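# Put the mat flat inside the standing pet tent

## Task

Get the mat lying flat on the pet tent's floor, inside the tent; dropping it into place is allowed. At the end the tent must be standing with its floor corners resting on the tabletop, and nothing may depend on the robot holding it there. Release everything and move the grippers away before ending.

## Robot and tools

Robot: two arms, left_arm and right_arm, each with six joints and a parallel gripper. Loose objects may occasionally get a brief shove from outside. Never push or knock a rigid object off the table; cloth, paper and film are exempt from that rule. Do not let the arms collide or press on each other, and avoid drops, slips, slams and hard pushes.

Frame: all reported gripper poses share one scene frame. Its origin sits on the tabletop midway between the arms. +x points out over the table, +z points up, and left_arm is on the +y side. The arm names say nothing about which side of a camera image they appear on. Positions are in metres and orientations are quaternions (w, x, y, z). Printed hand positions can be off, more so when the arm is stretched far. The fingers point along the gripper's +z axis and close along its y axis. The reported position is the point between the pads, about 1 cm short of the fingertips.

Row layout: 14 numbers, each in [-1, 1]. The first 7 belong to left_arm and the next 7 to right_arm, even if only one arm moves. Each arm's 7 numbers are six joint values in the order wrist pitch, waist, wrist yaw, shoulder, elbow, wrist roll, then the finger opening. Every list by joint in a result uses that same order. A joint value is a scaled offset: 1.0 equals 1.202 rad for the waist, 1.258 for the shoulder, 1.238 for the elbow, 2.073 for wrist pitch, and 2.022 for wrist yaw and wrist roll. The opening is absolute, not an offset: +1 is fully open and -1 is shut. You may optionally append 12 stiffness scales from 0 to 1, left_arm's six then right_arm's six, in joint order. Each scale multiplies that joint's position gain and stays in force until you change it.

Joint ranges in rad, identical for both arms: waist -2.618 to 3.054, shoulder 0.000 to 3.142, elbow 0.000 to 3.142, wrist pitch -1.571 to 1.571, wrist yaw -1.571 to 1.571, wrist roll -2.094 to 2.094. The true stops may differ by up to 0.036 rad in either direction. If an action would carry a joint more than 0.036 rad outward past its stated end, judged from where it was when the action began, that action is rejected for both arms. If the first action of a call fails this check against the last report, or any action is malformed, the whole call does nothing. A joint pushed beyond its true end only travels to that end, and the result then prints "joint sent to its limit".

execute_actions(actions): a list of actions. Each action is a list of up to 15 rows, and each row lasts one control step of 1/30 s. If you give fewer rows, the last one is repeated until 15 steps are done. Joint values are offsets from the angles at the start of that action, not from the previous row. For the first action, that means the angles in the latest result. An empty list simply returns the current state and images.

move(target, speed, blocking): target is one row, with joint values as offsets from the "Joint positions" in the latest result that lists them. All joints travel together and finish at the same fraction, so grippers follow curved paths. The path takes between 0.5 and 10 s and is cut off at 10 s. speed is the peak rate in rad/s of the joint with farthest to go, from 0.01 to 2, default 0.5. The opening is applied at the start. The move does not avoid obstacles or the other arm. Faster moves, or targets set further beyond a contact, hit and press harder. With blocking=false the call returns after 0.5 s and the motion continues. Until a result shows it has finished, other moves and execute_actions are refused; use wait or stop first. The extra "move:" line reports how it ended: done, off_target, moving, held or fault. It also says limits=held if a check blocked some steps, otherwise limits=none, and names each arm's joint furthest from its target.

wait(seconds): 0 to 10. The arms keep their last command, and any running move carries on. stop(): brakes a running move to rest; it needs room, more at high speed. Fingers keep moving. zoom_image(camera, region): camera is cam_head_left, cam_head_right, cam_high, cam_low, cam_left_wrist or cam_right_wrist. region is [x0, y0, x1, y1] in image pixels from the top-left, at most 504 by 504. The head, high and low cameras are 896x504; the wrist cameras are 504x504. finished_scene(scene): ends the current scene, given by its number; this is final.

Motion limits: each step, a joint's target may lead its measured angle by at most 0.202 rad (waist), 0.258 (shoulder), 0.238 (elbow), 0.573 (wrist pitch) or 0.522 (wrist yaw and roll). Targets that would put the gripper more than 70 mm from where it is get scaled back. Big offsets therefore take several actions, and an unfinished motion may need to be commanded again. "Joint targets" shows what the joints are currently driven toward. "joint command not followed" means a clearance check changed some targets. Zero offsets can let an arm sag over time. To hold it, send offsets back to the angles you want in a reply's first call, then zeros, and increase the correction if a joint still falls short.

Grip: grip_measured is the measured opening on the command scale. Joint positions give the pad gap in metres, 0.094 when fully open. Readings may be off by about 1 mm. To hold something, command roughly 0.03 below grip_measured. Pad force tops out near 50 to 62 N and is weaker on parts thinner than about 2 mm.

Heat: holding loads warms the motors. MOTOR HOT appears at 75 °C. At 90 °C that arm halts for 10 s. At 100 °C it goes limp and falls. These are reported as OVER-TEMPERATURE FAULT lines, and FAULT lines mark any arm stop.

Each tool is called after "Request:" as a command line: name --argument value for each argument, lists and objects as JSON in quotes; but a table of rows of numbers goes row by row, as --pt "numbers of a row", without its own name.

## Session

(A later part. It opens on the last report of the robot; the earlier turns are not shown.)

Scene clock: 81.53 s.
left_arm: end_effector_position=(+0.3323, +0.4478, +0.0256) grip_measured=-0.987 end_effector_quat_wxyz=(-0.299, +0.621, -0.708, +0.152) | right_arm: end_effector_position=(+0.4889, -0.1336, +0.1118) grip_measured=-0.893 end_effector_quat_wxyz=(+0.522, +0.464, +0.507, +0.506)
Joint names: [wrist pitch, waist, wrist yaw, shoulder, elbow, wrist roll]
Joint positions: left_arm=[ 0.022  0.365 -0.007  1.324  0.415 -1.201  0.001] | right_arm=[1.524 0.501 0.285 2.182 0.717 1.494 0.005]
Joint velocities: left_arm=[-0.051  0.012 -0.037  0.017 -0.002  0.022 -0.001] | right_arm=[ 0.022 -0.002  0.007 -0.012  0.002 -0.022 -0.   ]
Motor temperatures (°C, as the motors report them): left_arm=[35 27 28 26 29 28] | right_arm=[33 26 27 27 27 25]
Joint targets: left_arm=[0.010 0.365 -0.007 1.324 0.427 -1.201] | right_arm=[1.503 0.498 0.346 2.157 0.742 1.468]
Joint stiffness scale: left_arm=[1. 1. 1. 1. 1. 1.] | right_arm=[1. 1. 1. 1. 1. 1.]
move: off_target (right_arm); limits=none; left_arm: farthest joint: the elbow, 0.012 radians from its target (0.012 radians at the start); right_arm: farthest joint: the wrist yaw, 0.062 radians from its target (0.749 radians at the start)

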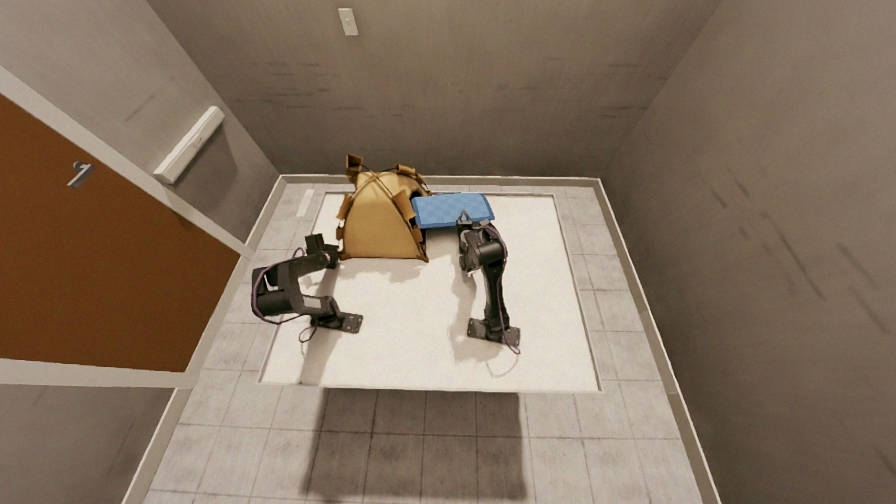

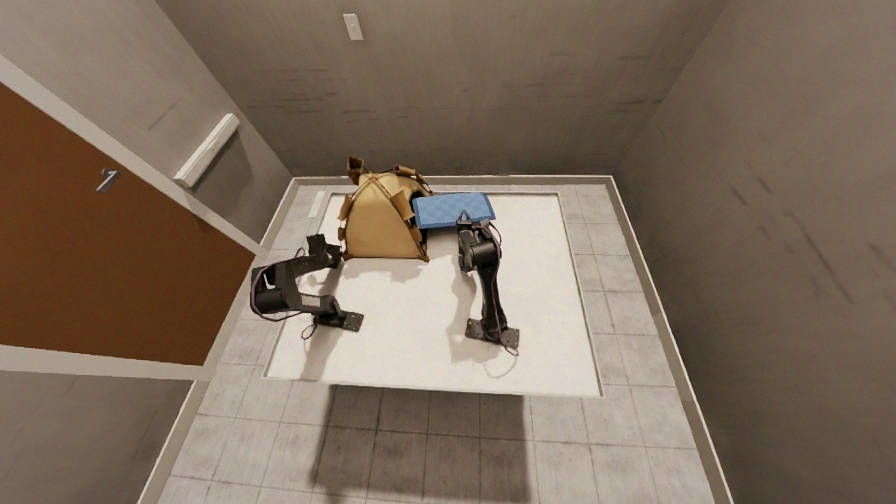

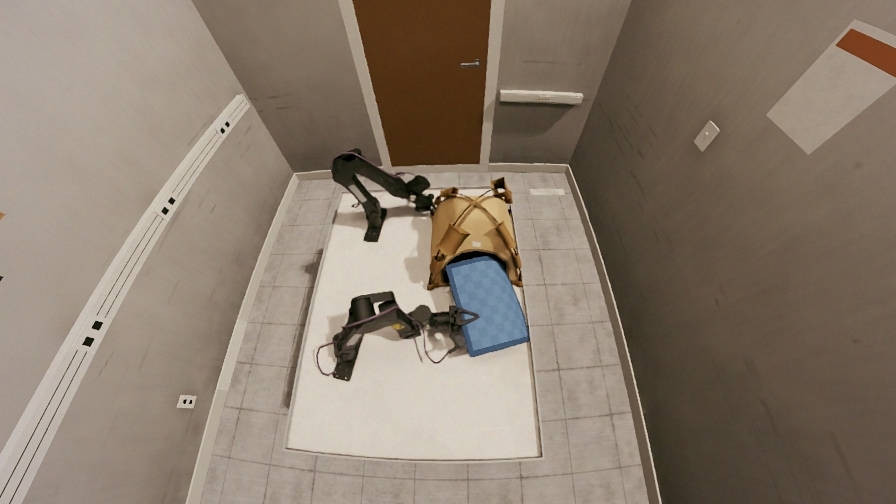

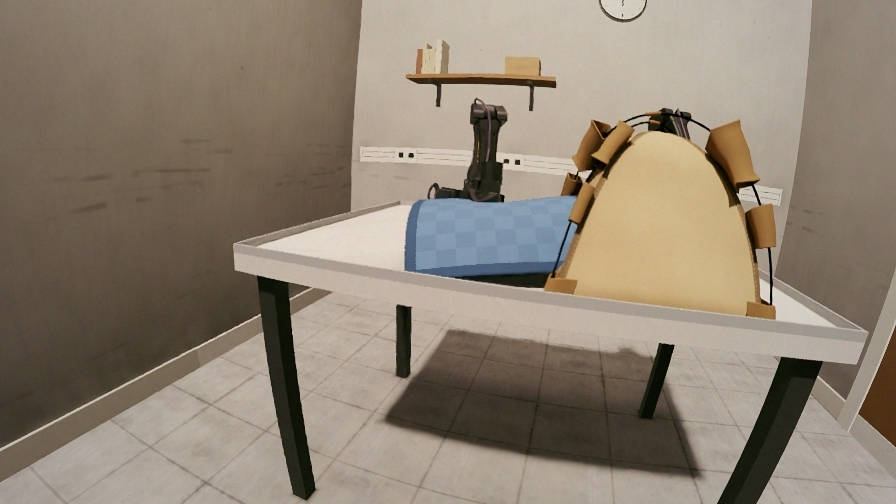

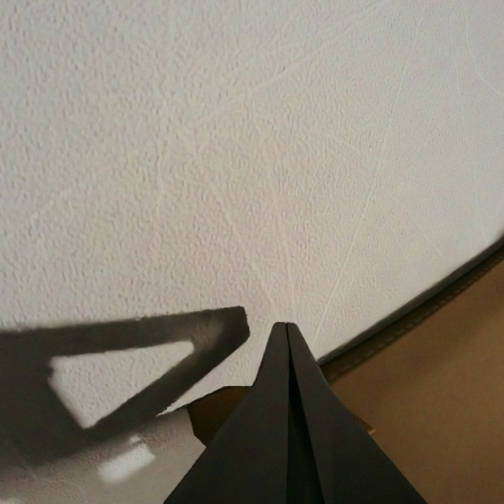

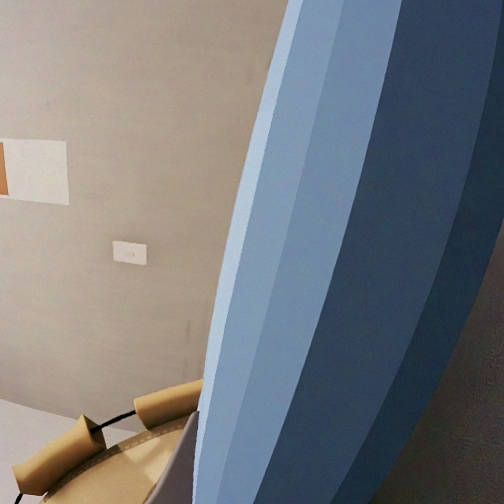

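Request:
move --target '[-0.006,0,0,0,0.01,0,-1,-0.05,0.167,0.2,0.06,0.095,-0.02,-0.93]' --speed 0.3

Request:
zoom_image --camera "cam_high" --region '[380, 190, 580, 390]'

Scene clock: 84.10 s.
left_arm: end_effector_position=(+0.3325, +0.4479, +0.0258) grip_measured=-0.987 end_effector_quat_wxyz=(-0.299, +0.621, -0.708, +0.153) | right_arm: end_effector_position=(+0.4783, -0.0966, +0.0921) grip_measured=-0.893 end_effector_quat_wxyz=(+0.557, +0.514, +0.481, +0.442)
Joint names: [wrist pitch, waist, wrist yaw, shoulder, elbow, wrist roll]
Joint positions: left_arm=[ 0.023  0.365 -0.007  1.324  0.415 -1.201  0.001] | right_arm=[1.454 0.698 0.657 2.247 0.805 1.482 0.005]
Joint velocities: left_arm=[-0.007  0.012  0.007 -0.007 -0.012 -0.051 -0.   ] | right_arm=[-0.051 -0.022 -0.022  0.007 -0.002  0.037  0.   ]
Motor temperatures (°C, as the motors report them): left_arm=[35 27 28 26 29 28] | right_arm=[33 26 27 27 27 25]
Joint targets: left_arm=[0.009 0.365 -0.007 1.324 0.427 -1.201] | right_arm=[1.420 0.702 0.689 2.258 0.835 1.453]
Joint stiffness scale: left_arm=[1. 1. 1. 1. 1. 1.] | right_arm=[1. 1. 1. 1. 1. 1.]
move: off_target (right_arm); limits=none; left_arm: farthest joint: the wrist pitch, 0.013 radians from its target (0.012 radians at the start); right_arm: farthest joint: the wrist pitch, 0.034 radians from its target (0.103 radians at the start)

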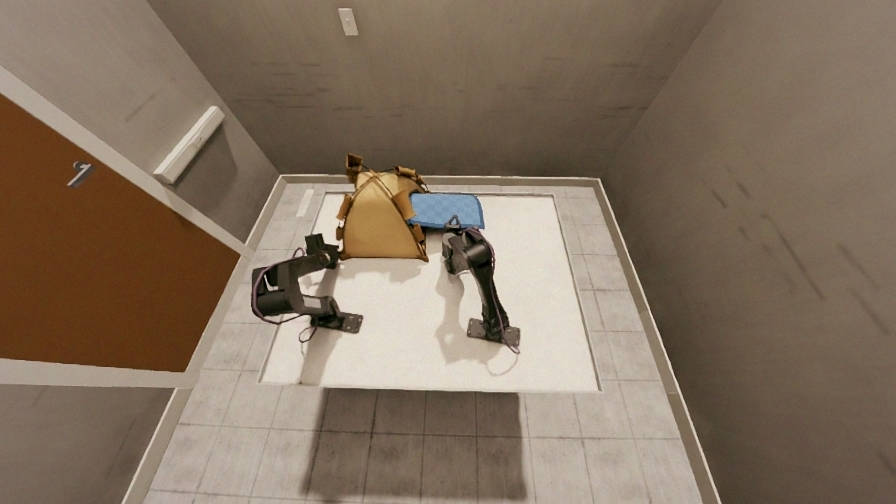

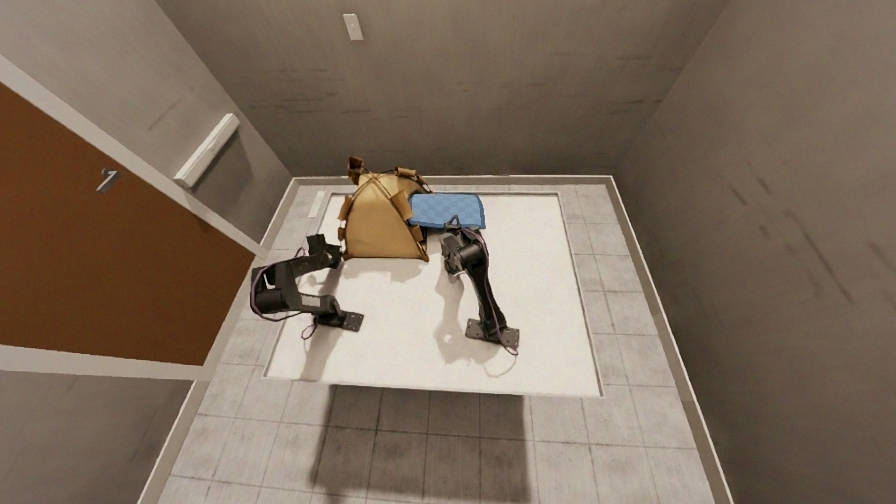

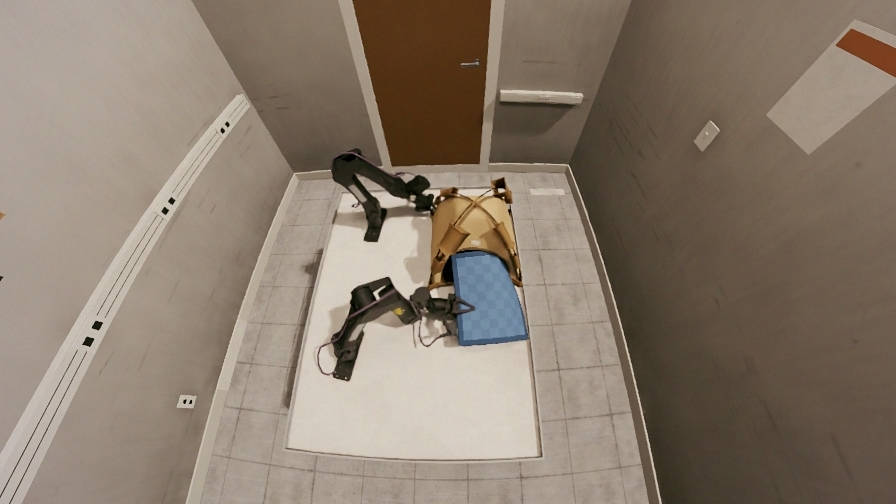

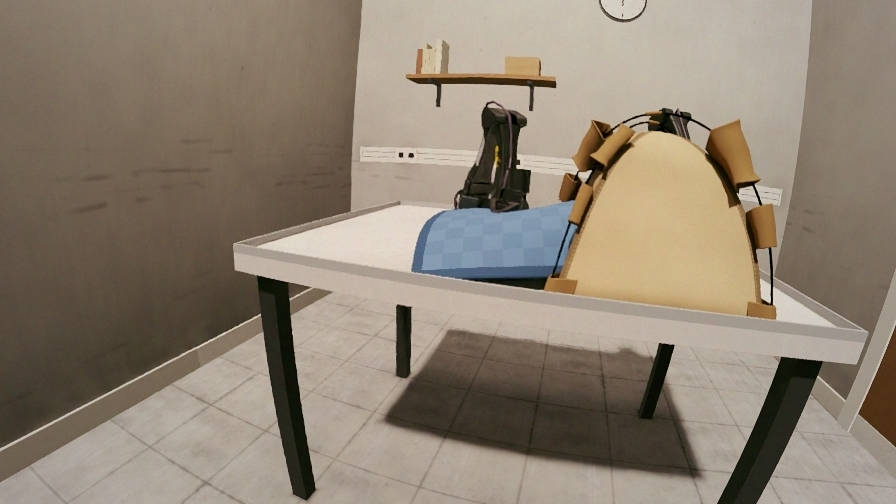

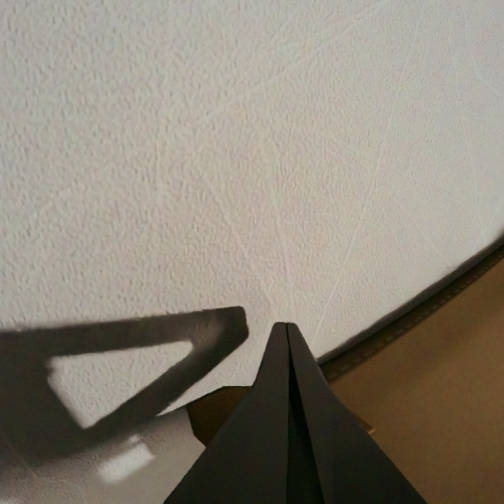

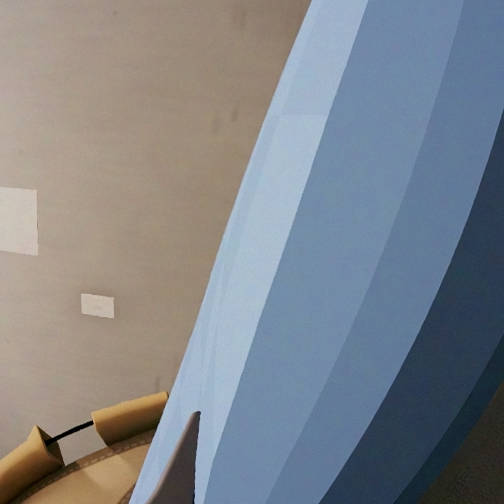

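Region (380, 190, 580, 390) of cam_high's 896x504 image, scaled by 2.520, with more detail than that image has.

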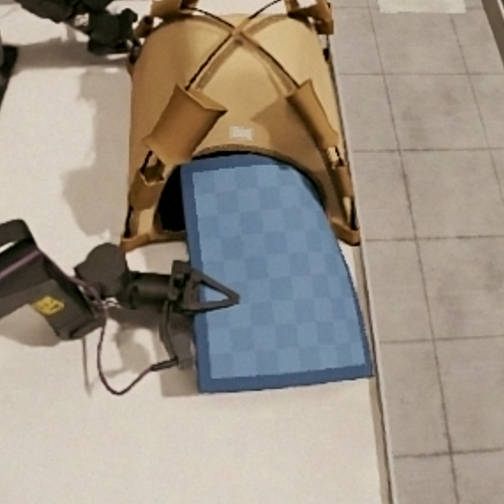

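Request:
move --target '[-0.006,0,0,0,0.01,0,-1,0,0,0,0,-0.03,-0.13,-0.93]' --speed 0.3

Request:
zoom_image --camera "cam_high" --region '[380, 190, 580, 390]'

Scene clock: 86.13 s.
left_arm: end_effector_position=(+0.3327, +0.4479, +0.0260) grip_measured=-0.987 end_effector_quat_wxyz=(-0.300, +0.621, -0.708, +0.153) | right_arm: end_effector_position=(+0.4739, -0.0966, +0.0878) grip_measured=-0.893 end_effector_quat_wxyz=(+0.600, +0.451, +0.544, +0.376)
Joint names: [wrist pitch, waist, wrist yaw, shoulder, elbow, wrist roll]
Joint positions: left_arm=[ 0.024  0.365 -0.007  1.324  0.415 -1.201  0.001] | right_arm=[1.466 0.698 0.642 2.247 0.782 1.251 0.005]
Joint velocities: left_arm=[ 0.007  0.002 -0.022 -0.012 -0.002 -0.037 -0.   ] | right_arm=[-0.081 -0.007  0.037 -0.022 -0.002 -0.11  -0.   ]
Motor temperatures (°C, as the motors report them): left_arm=[35 27 28 26 29 28] | right_arm=[33 26 27 27 27 25]
Joint targets: left_arm=[0.011 0.365 -0.007 1.324 0.427 -1.201] | right_arm=[1.454 0.698 0.657 2.247 0.768 1.219]
Joint stiffness scale: left_arm=[1. 1. 1. 1. 1. 1.] | right_arm=[1. 1. 1. 1. 1. 1.]
move: off_target (right_arm); limits=none; left_arm: farthest joint: the wrist pitch, 0.014 radians from its target (0.012 radians at the start); right_arm: farthest joint: the wrist roll, 0.031 radians from its target (0.262 radians at the start)

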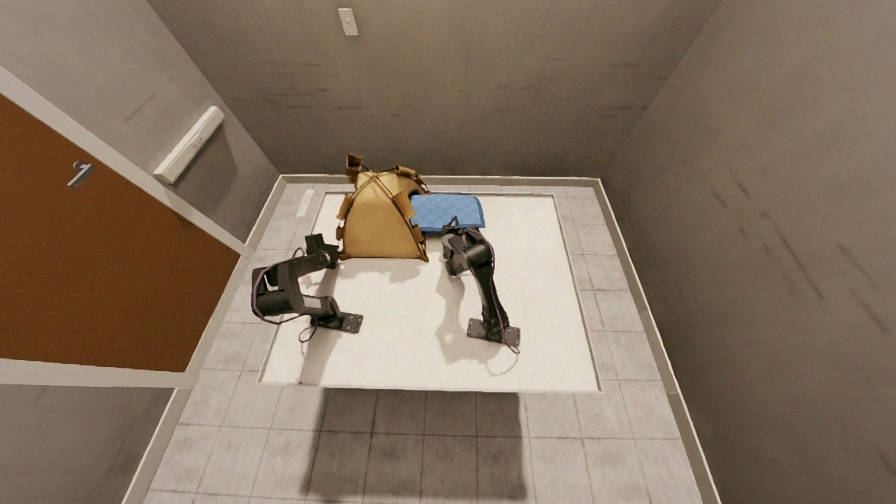

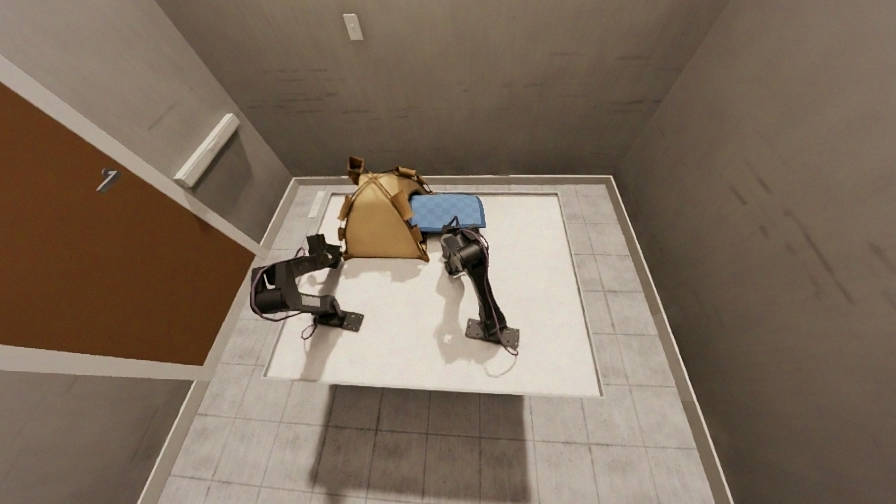

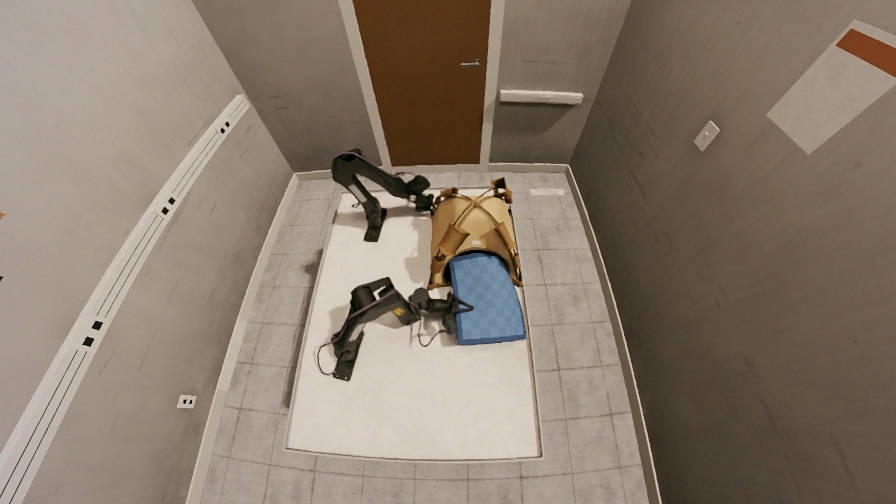

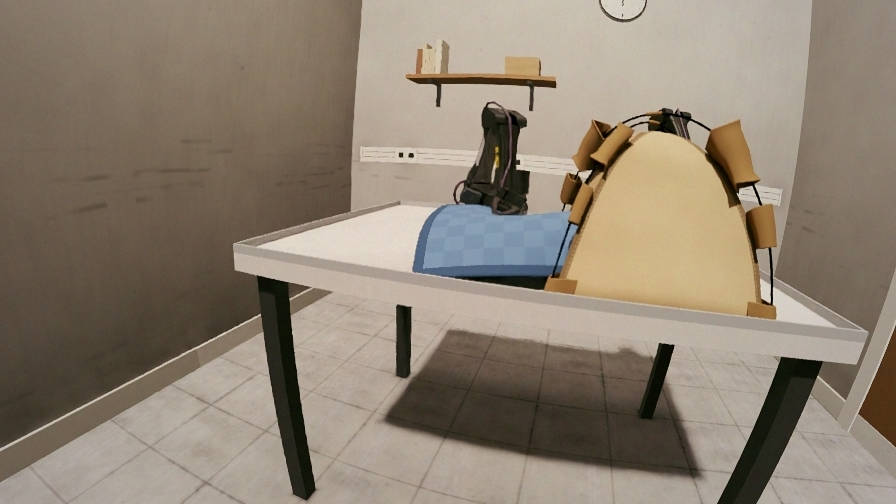

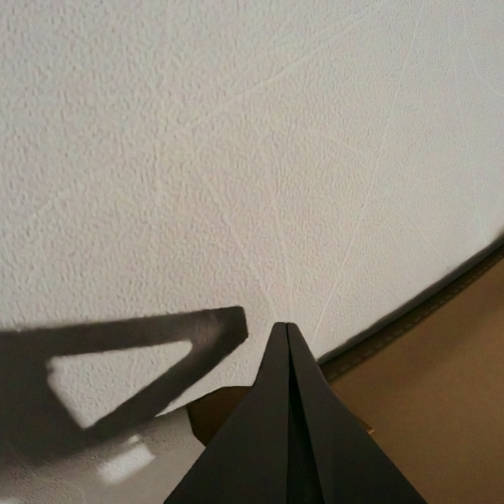

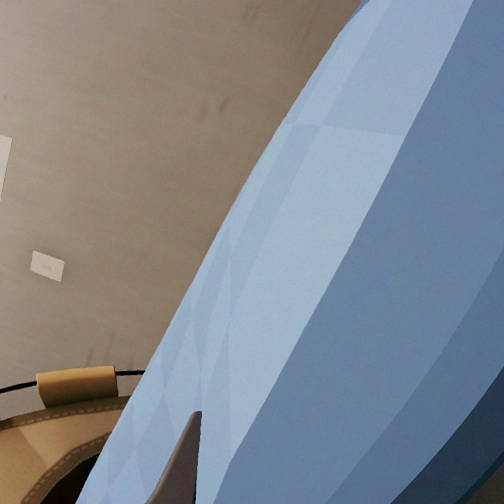

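Region (380, 190, 580, 390) of cam_high's 896x504 image, scaled by 2.520, with more detail than that image has.

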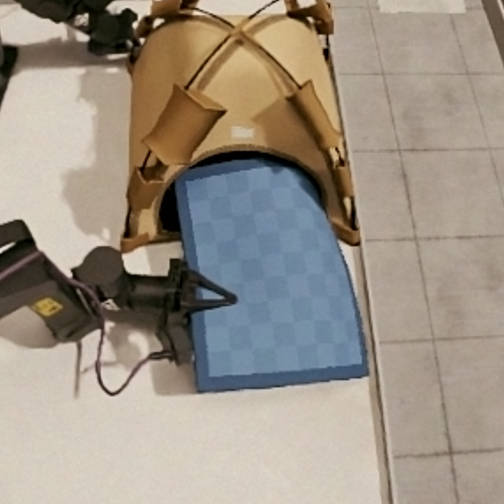

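Request:
move --target '[-0.006,0,0,0,0.01,0,-1,-0.015,0.125,0.005,0.035,0.07,-0.015,-0.93]' --speed 0.12

Request:
zoom_image --camera "cam_high" --region '[380, 190, 580, 390]'

Scene clock: 88.20 s.
left_arm: end_effector_position=(+0.3329, +0.4480, +0.0262) grip_measured=-0.987 end_effector_quat_wxyz=(-0.300, +0.621, -0.708, +0.153) | right_arm: end_effector_position=(+0.4587, -0.0324, +0.0896) grip_measured=-0.893 end_effector_quat_wxyz=(+0.585, +0.421, +0.559, +0.411)
Joint names: [wrist pitch, waist, wrist yaw, shoulder, elbow, wrist roll]
Joint positions: left_arm=[ 0.025  0.365 -0.007  1.324  0.415 -1.201  0.001] | right_arm=[1.47  0.836 0.681 2.279 0.836 1.241 0.005]
Joint velocities: left_arm=[-0.095 -0.017 -0.022 -0.012 -0.012 -0.051  0.   ] | right_arm=[ 0.007  0.012  0.022 -0.007 -0.012 -0.022  0.001]
Motor temperatures (°C, as the motors report them): left_arm=[35 27 28 26 29 28] | right_arm=[32 26 27 27 27 25]
Joint targets: left_arm=[0.012 0.365 -0.007 1.324 0.427 -1.201] | right_arm=[1.435 0.848 0.652 2.291 0.869 1.220]
Joint stiffness scale: left_arm=[1. 1. 1. 1. 1. 1.] | right_arm=[1. 1. 1. 1. 1. 1.]
move: off_target (right_arm); limits=none; left_arm: farthest joint: the wrist pitch, 0.014 radians from its target (0.013 radians at the start); right_arm: farthest joint: the wrist pitch, 0.035 radians from its target (0.031 radians at the start)

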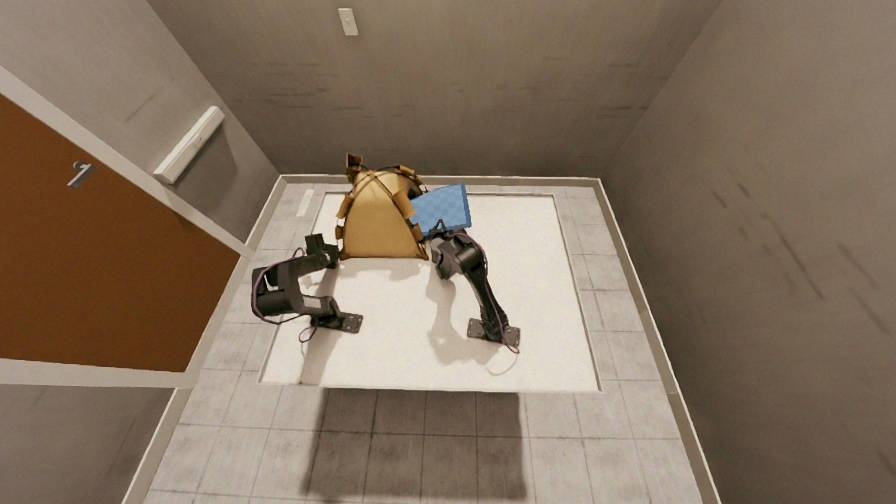

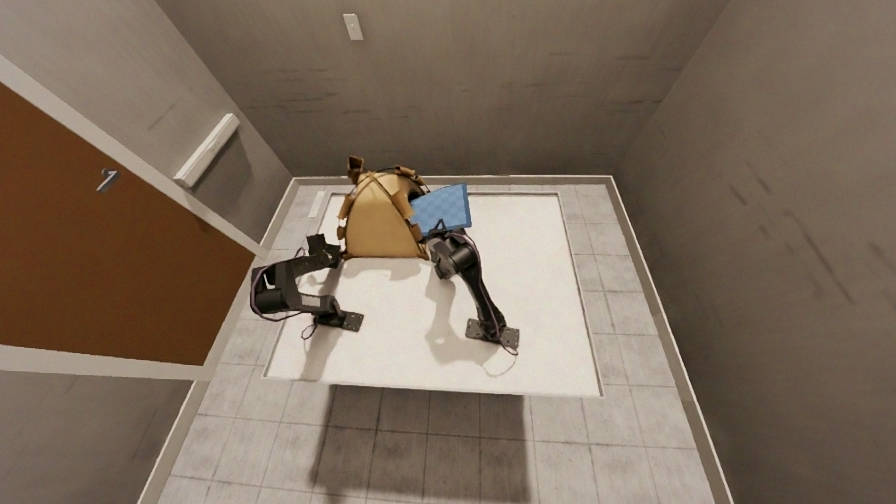

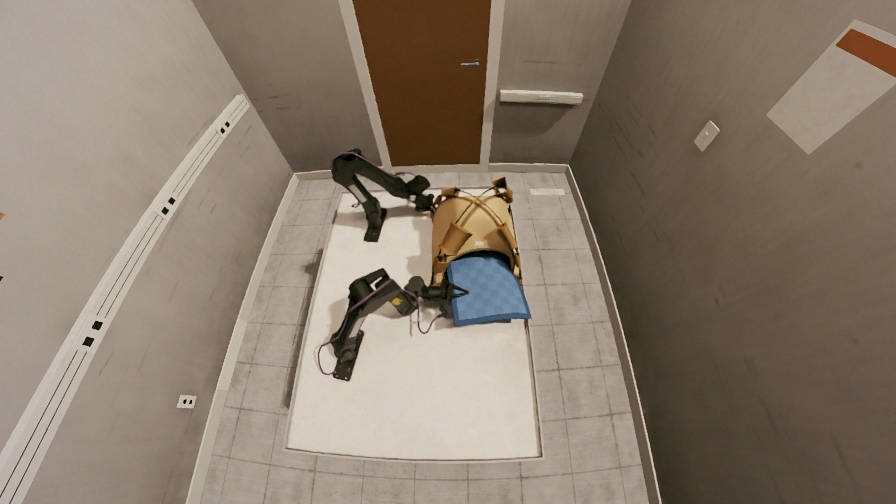

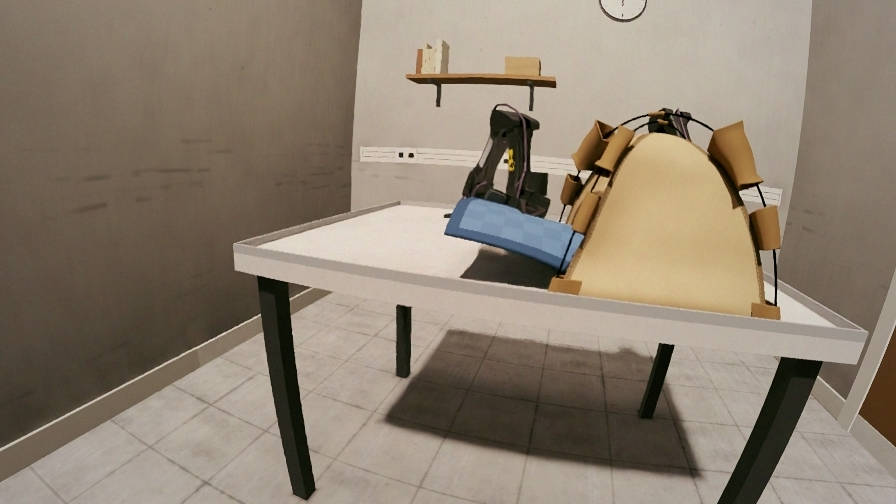

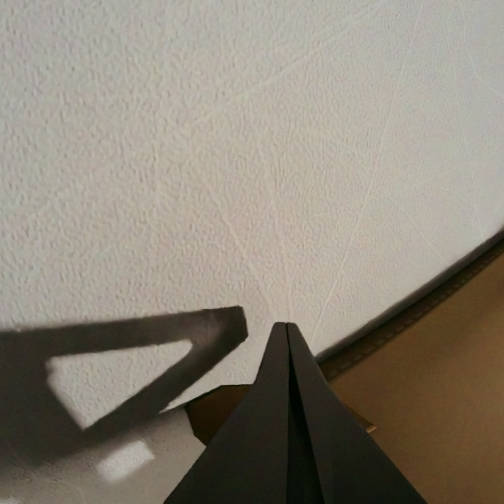

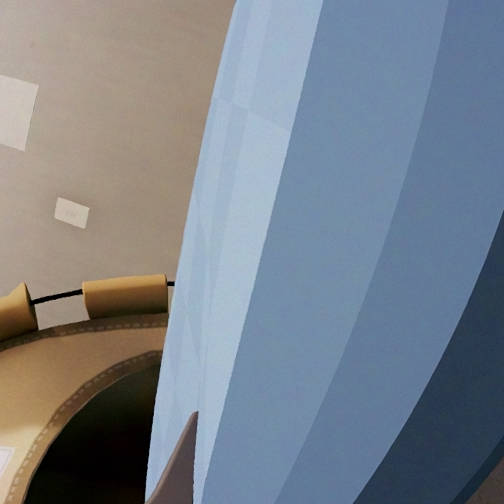

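Region (380, 190, 580, 390) of cam_high's 896x504 image, scaled by 2.520, with more detail than that image has.

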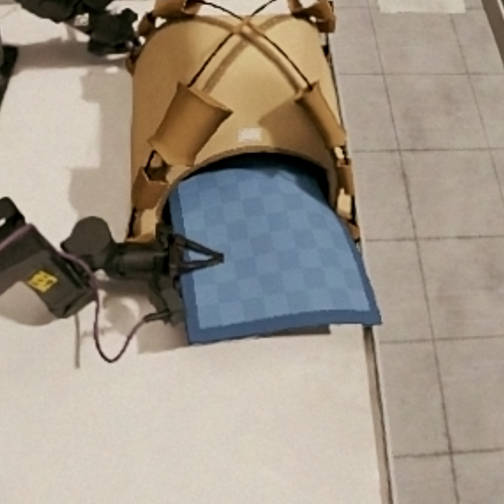

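Request:
move --target '[-0.006,0,0,0,0.01,0,-1,0,0,0,0,0.01,0,-0.2]'

Request:
move --target '[-0.006,0,0,0,0.01,0,-1,0,0.089,0.037,-0.195,-0.28,0,-0.2]' --speed 0.35

Request:
zoom_image --camera "cam_high" --region '[380, 190, 580, 390]'

Scene clock: 89.63 s.
left_arm: end_effector_position=(+0.3330, +0.4480, +0.0262) grip_measured=-0.987 end_effector_quat_wxyz=(-0.300, +0.621, -0.708, +0.153) | right_arm: end_effector_position=(+0.4587, -0.0329, +0.0896) grip_measured=-0.201 end_effector_quat_wxyz=(+0.585, +0.422, +0.558, +0.410)
Joint names: [wrist pitch, waist, wrist yaw, shoulder, elbow, wrist roll]
Joint positions: left_arm=[ 0.026  0.365 -0.007  1.324  0.415 -1.201  0.001] | right_arm=[1.47  0.836 0.684 2.279 0.836 1.241 0.038]
Joint velocities: left_arm=[-0.037 -0.002  0.051 -0.012 -0.012  0.007 -0.   ] | right_arm=[ 0.051  0.007 -0.007  0.002  0.002  0.051 -0.   ]
Motor temperatures (°C, as the motors report them): left_arm=[35 27 28 26 29 28] | right_arm=[32 26 27 27 27 25]
Joint targets: left_arm=[0.013 0.365 -0.007 1.324 0.427 -1.201] | right_arm=[1.470 0.836 0.680 2.279 0.849 1.240]
Joint stiffness scale: left_arm=[1. 1. 1. 1. 1. 1.] | right_arm=[1. 1. 1. 1. 1. 1.]
move: done; limits=none; left_arm: farthest joint: the wrist pitch, 0.013 radians from its target (0.013 radians at the start); right_arm: farthest joint: the elbow, 0.012 radians from its target (0.012 radians at the start)

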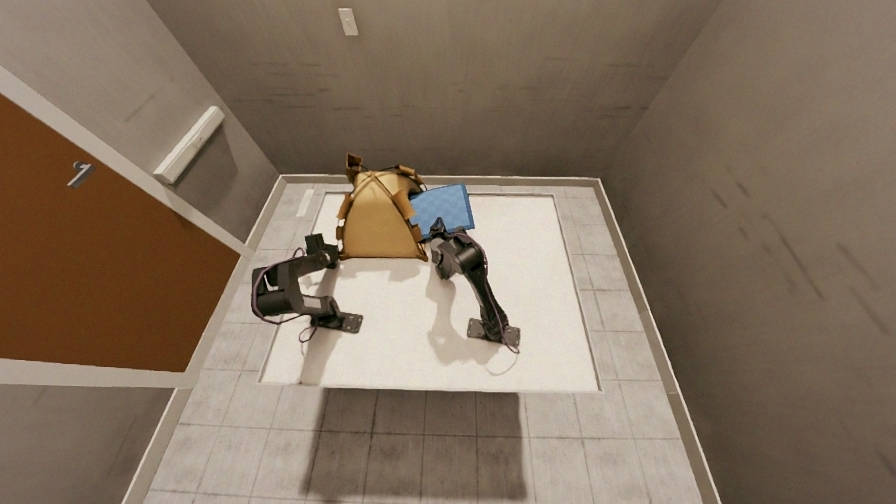

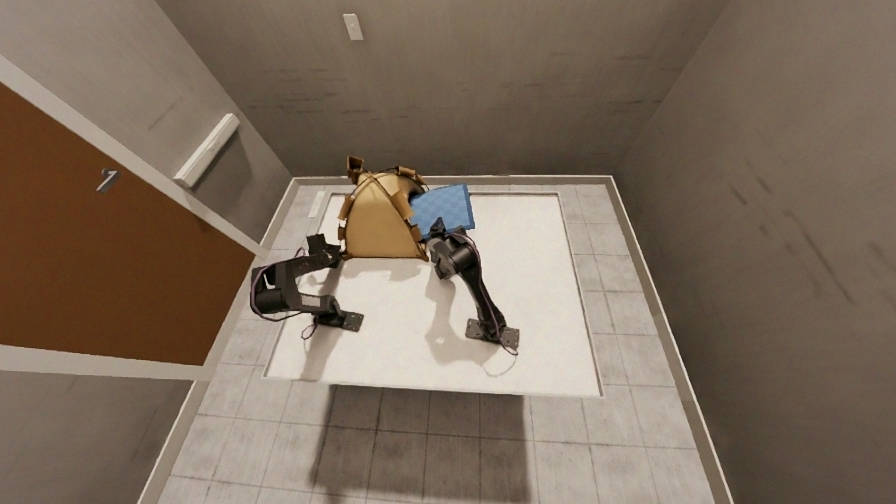

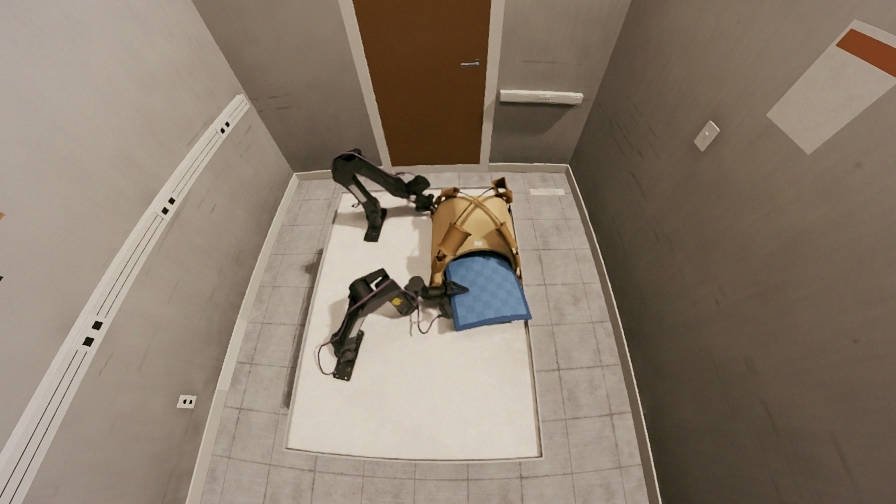

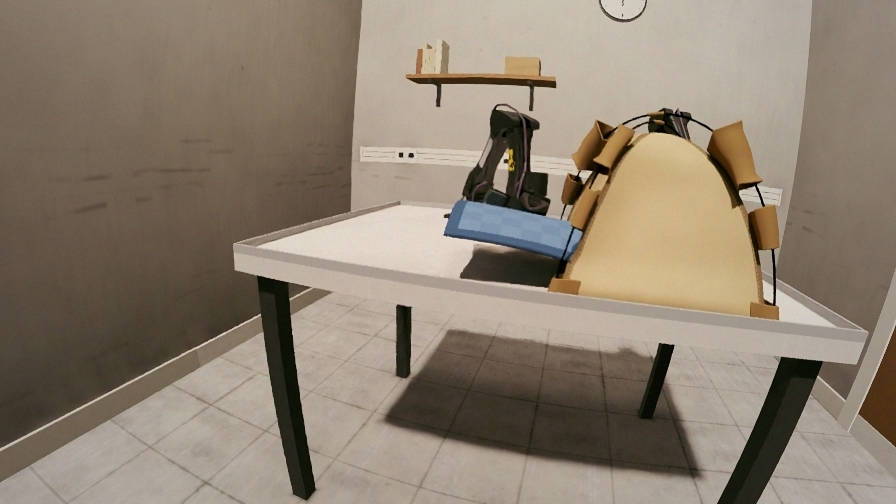

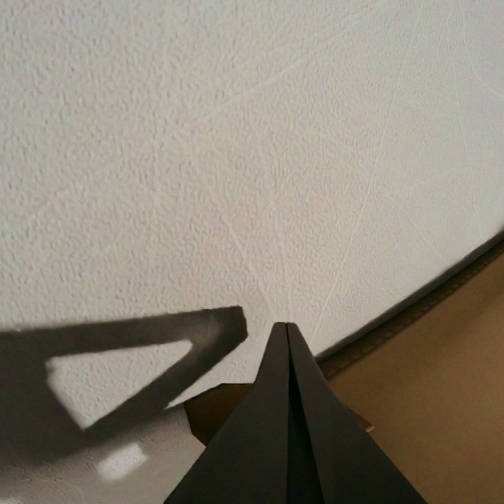

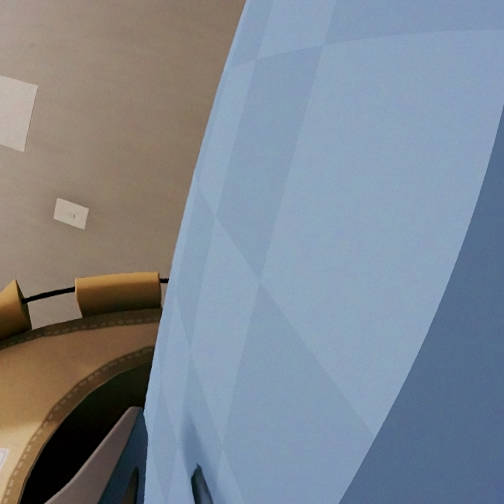

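Scene clock: 91.03 s.
left_arm: end_effector_position=(+0.3330, +0.4480, +0.0262) grip_measured=-0.987 end_effector_quat_wxyz=(-0.300, +0.621, -0.708, +0.153) | right_arm: end_effector_position=(+0.3816, -0.0516, +0.0903) grip_measured=-0.201 end_effector_quat_wxyz=(+0.569, +0.408, +0.605, +0.380)
Joint names: [wrist pitch, waist, wrist yaw, shoulder, elbow, wrist roll]
Joint positions: left_arm=[ 0.026  0.365 -0.007  1.324  0.415 -1.201  0.001] | right_arm=[1.467 0.934 0.748 2.06  0.506 1.241 0.038]
Joint velocities: left_arm=[ 0.022  0.002  0.007 -0.007 -0.017  0.022  0.   ] | right_arm=[-0.007 -0.012 -0.066 -0.007  0.002  0.022 -0.   ]
Motor temperatures (°C, as the motors report them): left_arm=[35 27 28 26 29 28] | right_arm=[32 26 27 27 27 25]
Joint targets: left_arm=[0.013 0.365 -0.007 1.324 0.427 -1.201] | right_arm=[1.470 0.944 0.758 2.034 0.490 1.241]
Joint stiffness scale: left_arm=[1. 1. 1. 1. 1. 1.] | right_arm=[1. 1. 1. 1. 1. 1.]
move: off_target (right_arm); limits=none; left_arm: farthest joint: the elbow, 0.012 radians from its target (0.012 radians at the start); right_arm: farthest joint: the shoulder, 0.026 radians from its target (0.245 radians at the start)

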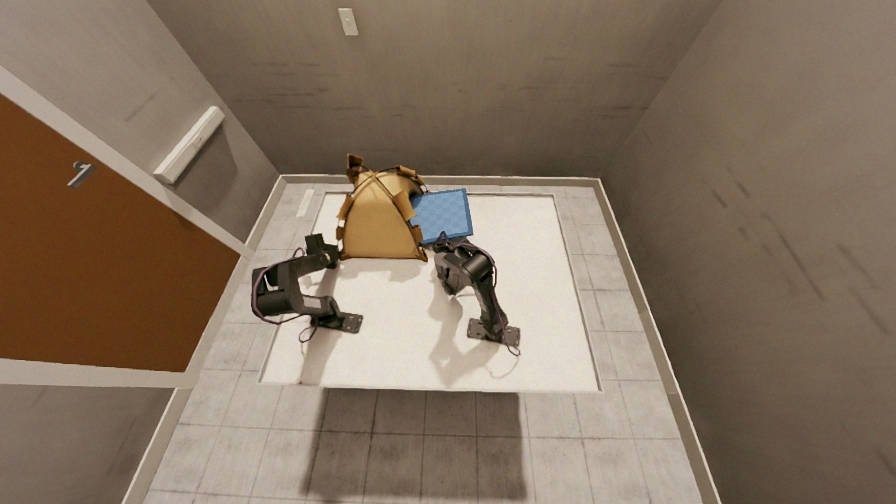

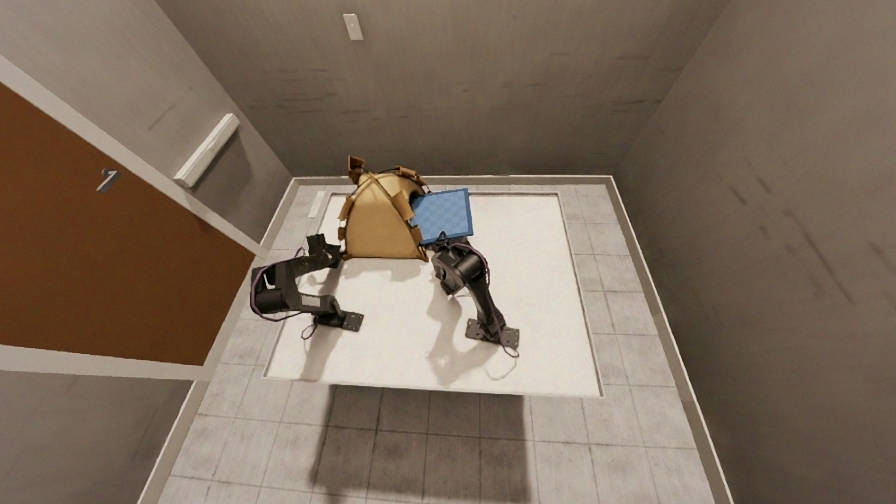

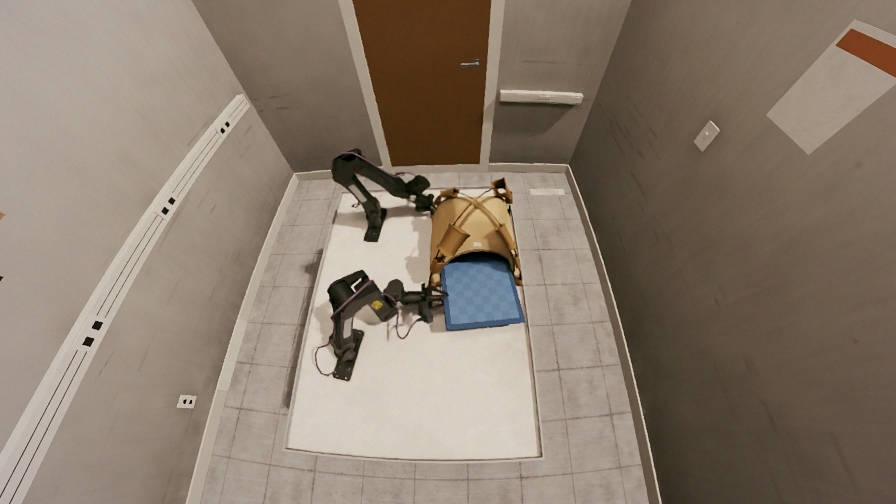

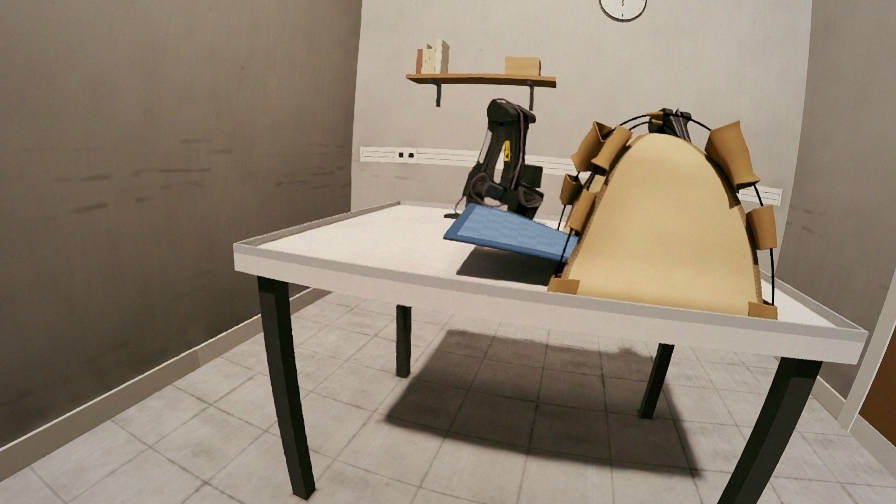

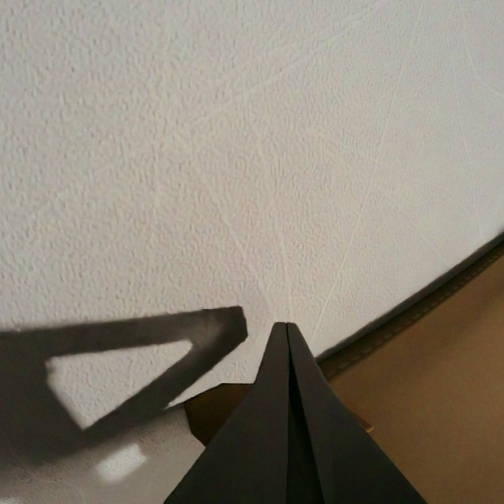

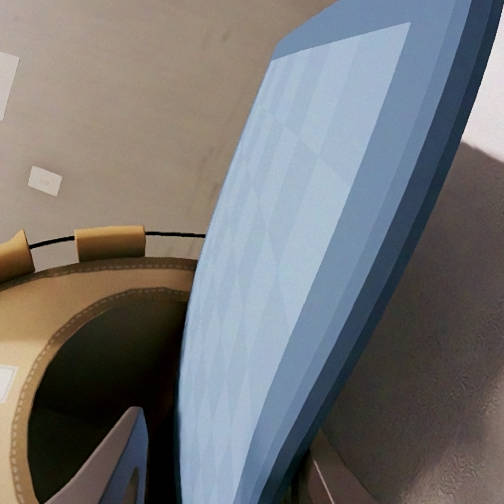

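Region (380, 190, 580, 390) of cam_high's 896x504 image, scaled by 2.520, with more detail than that image has.

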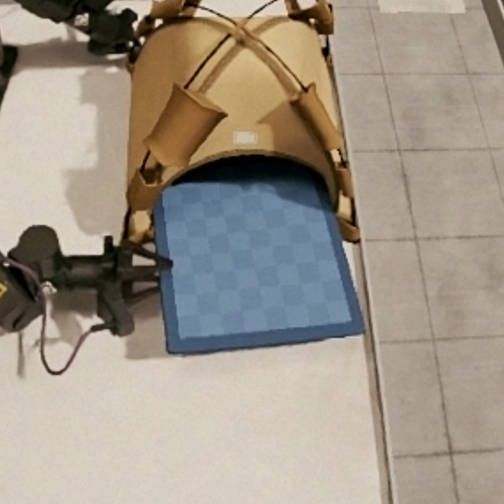

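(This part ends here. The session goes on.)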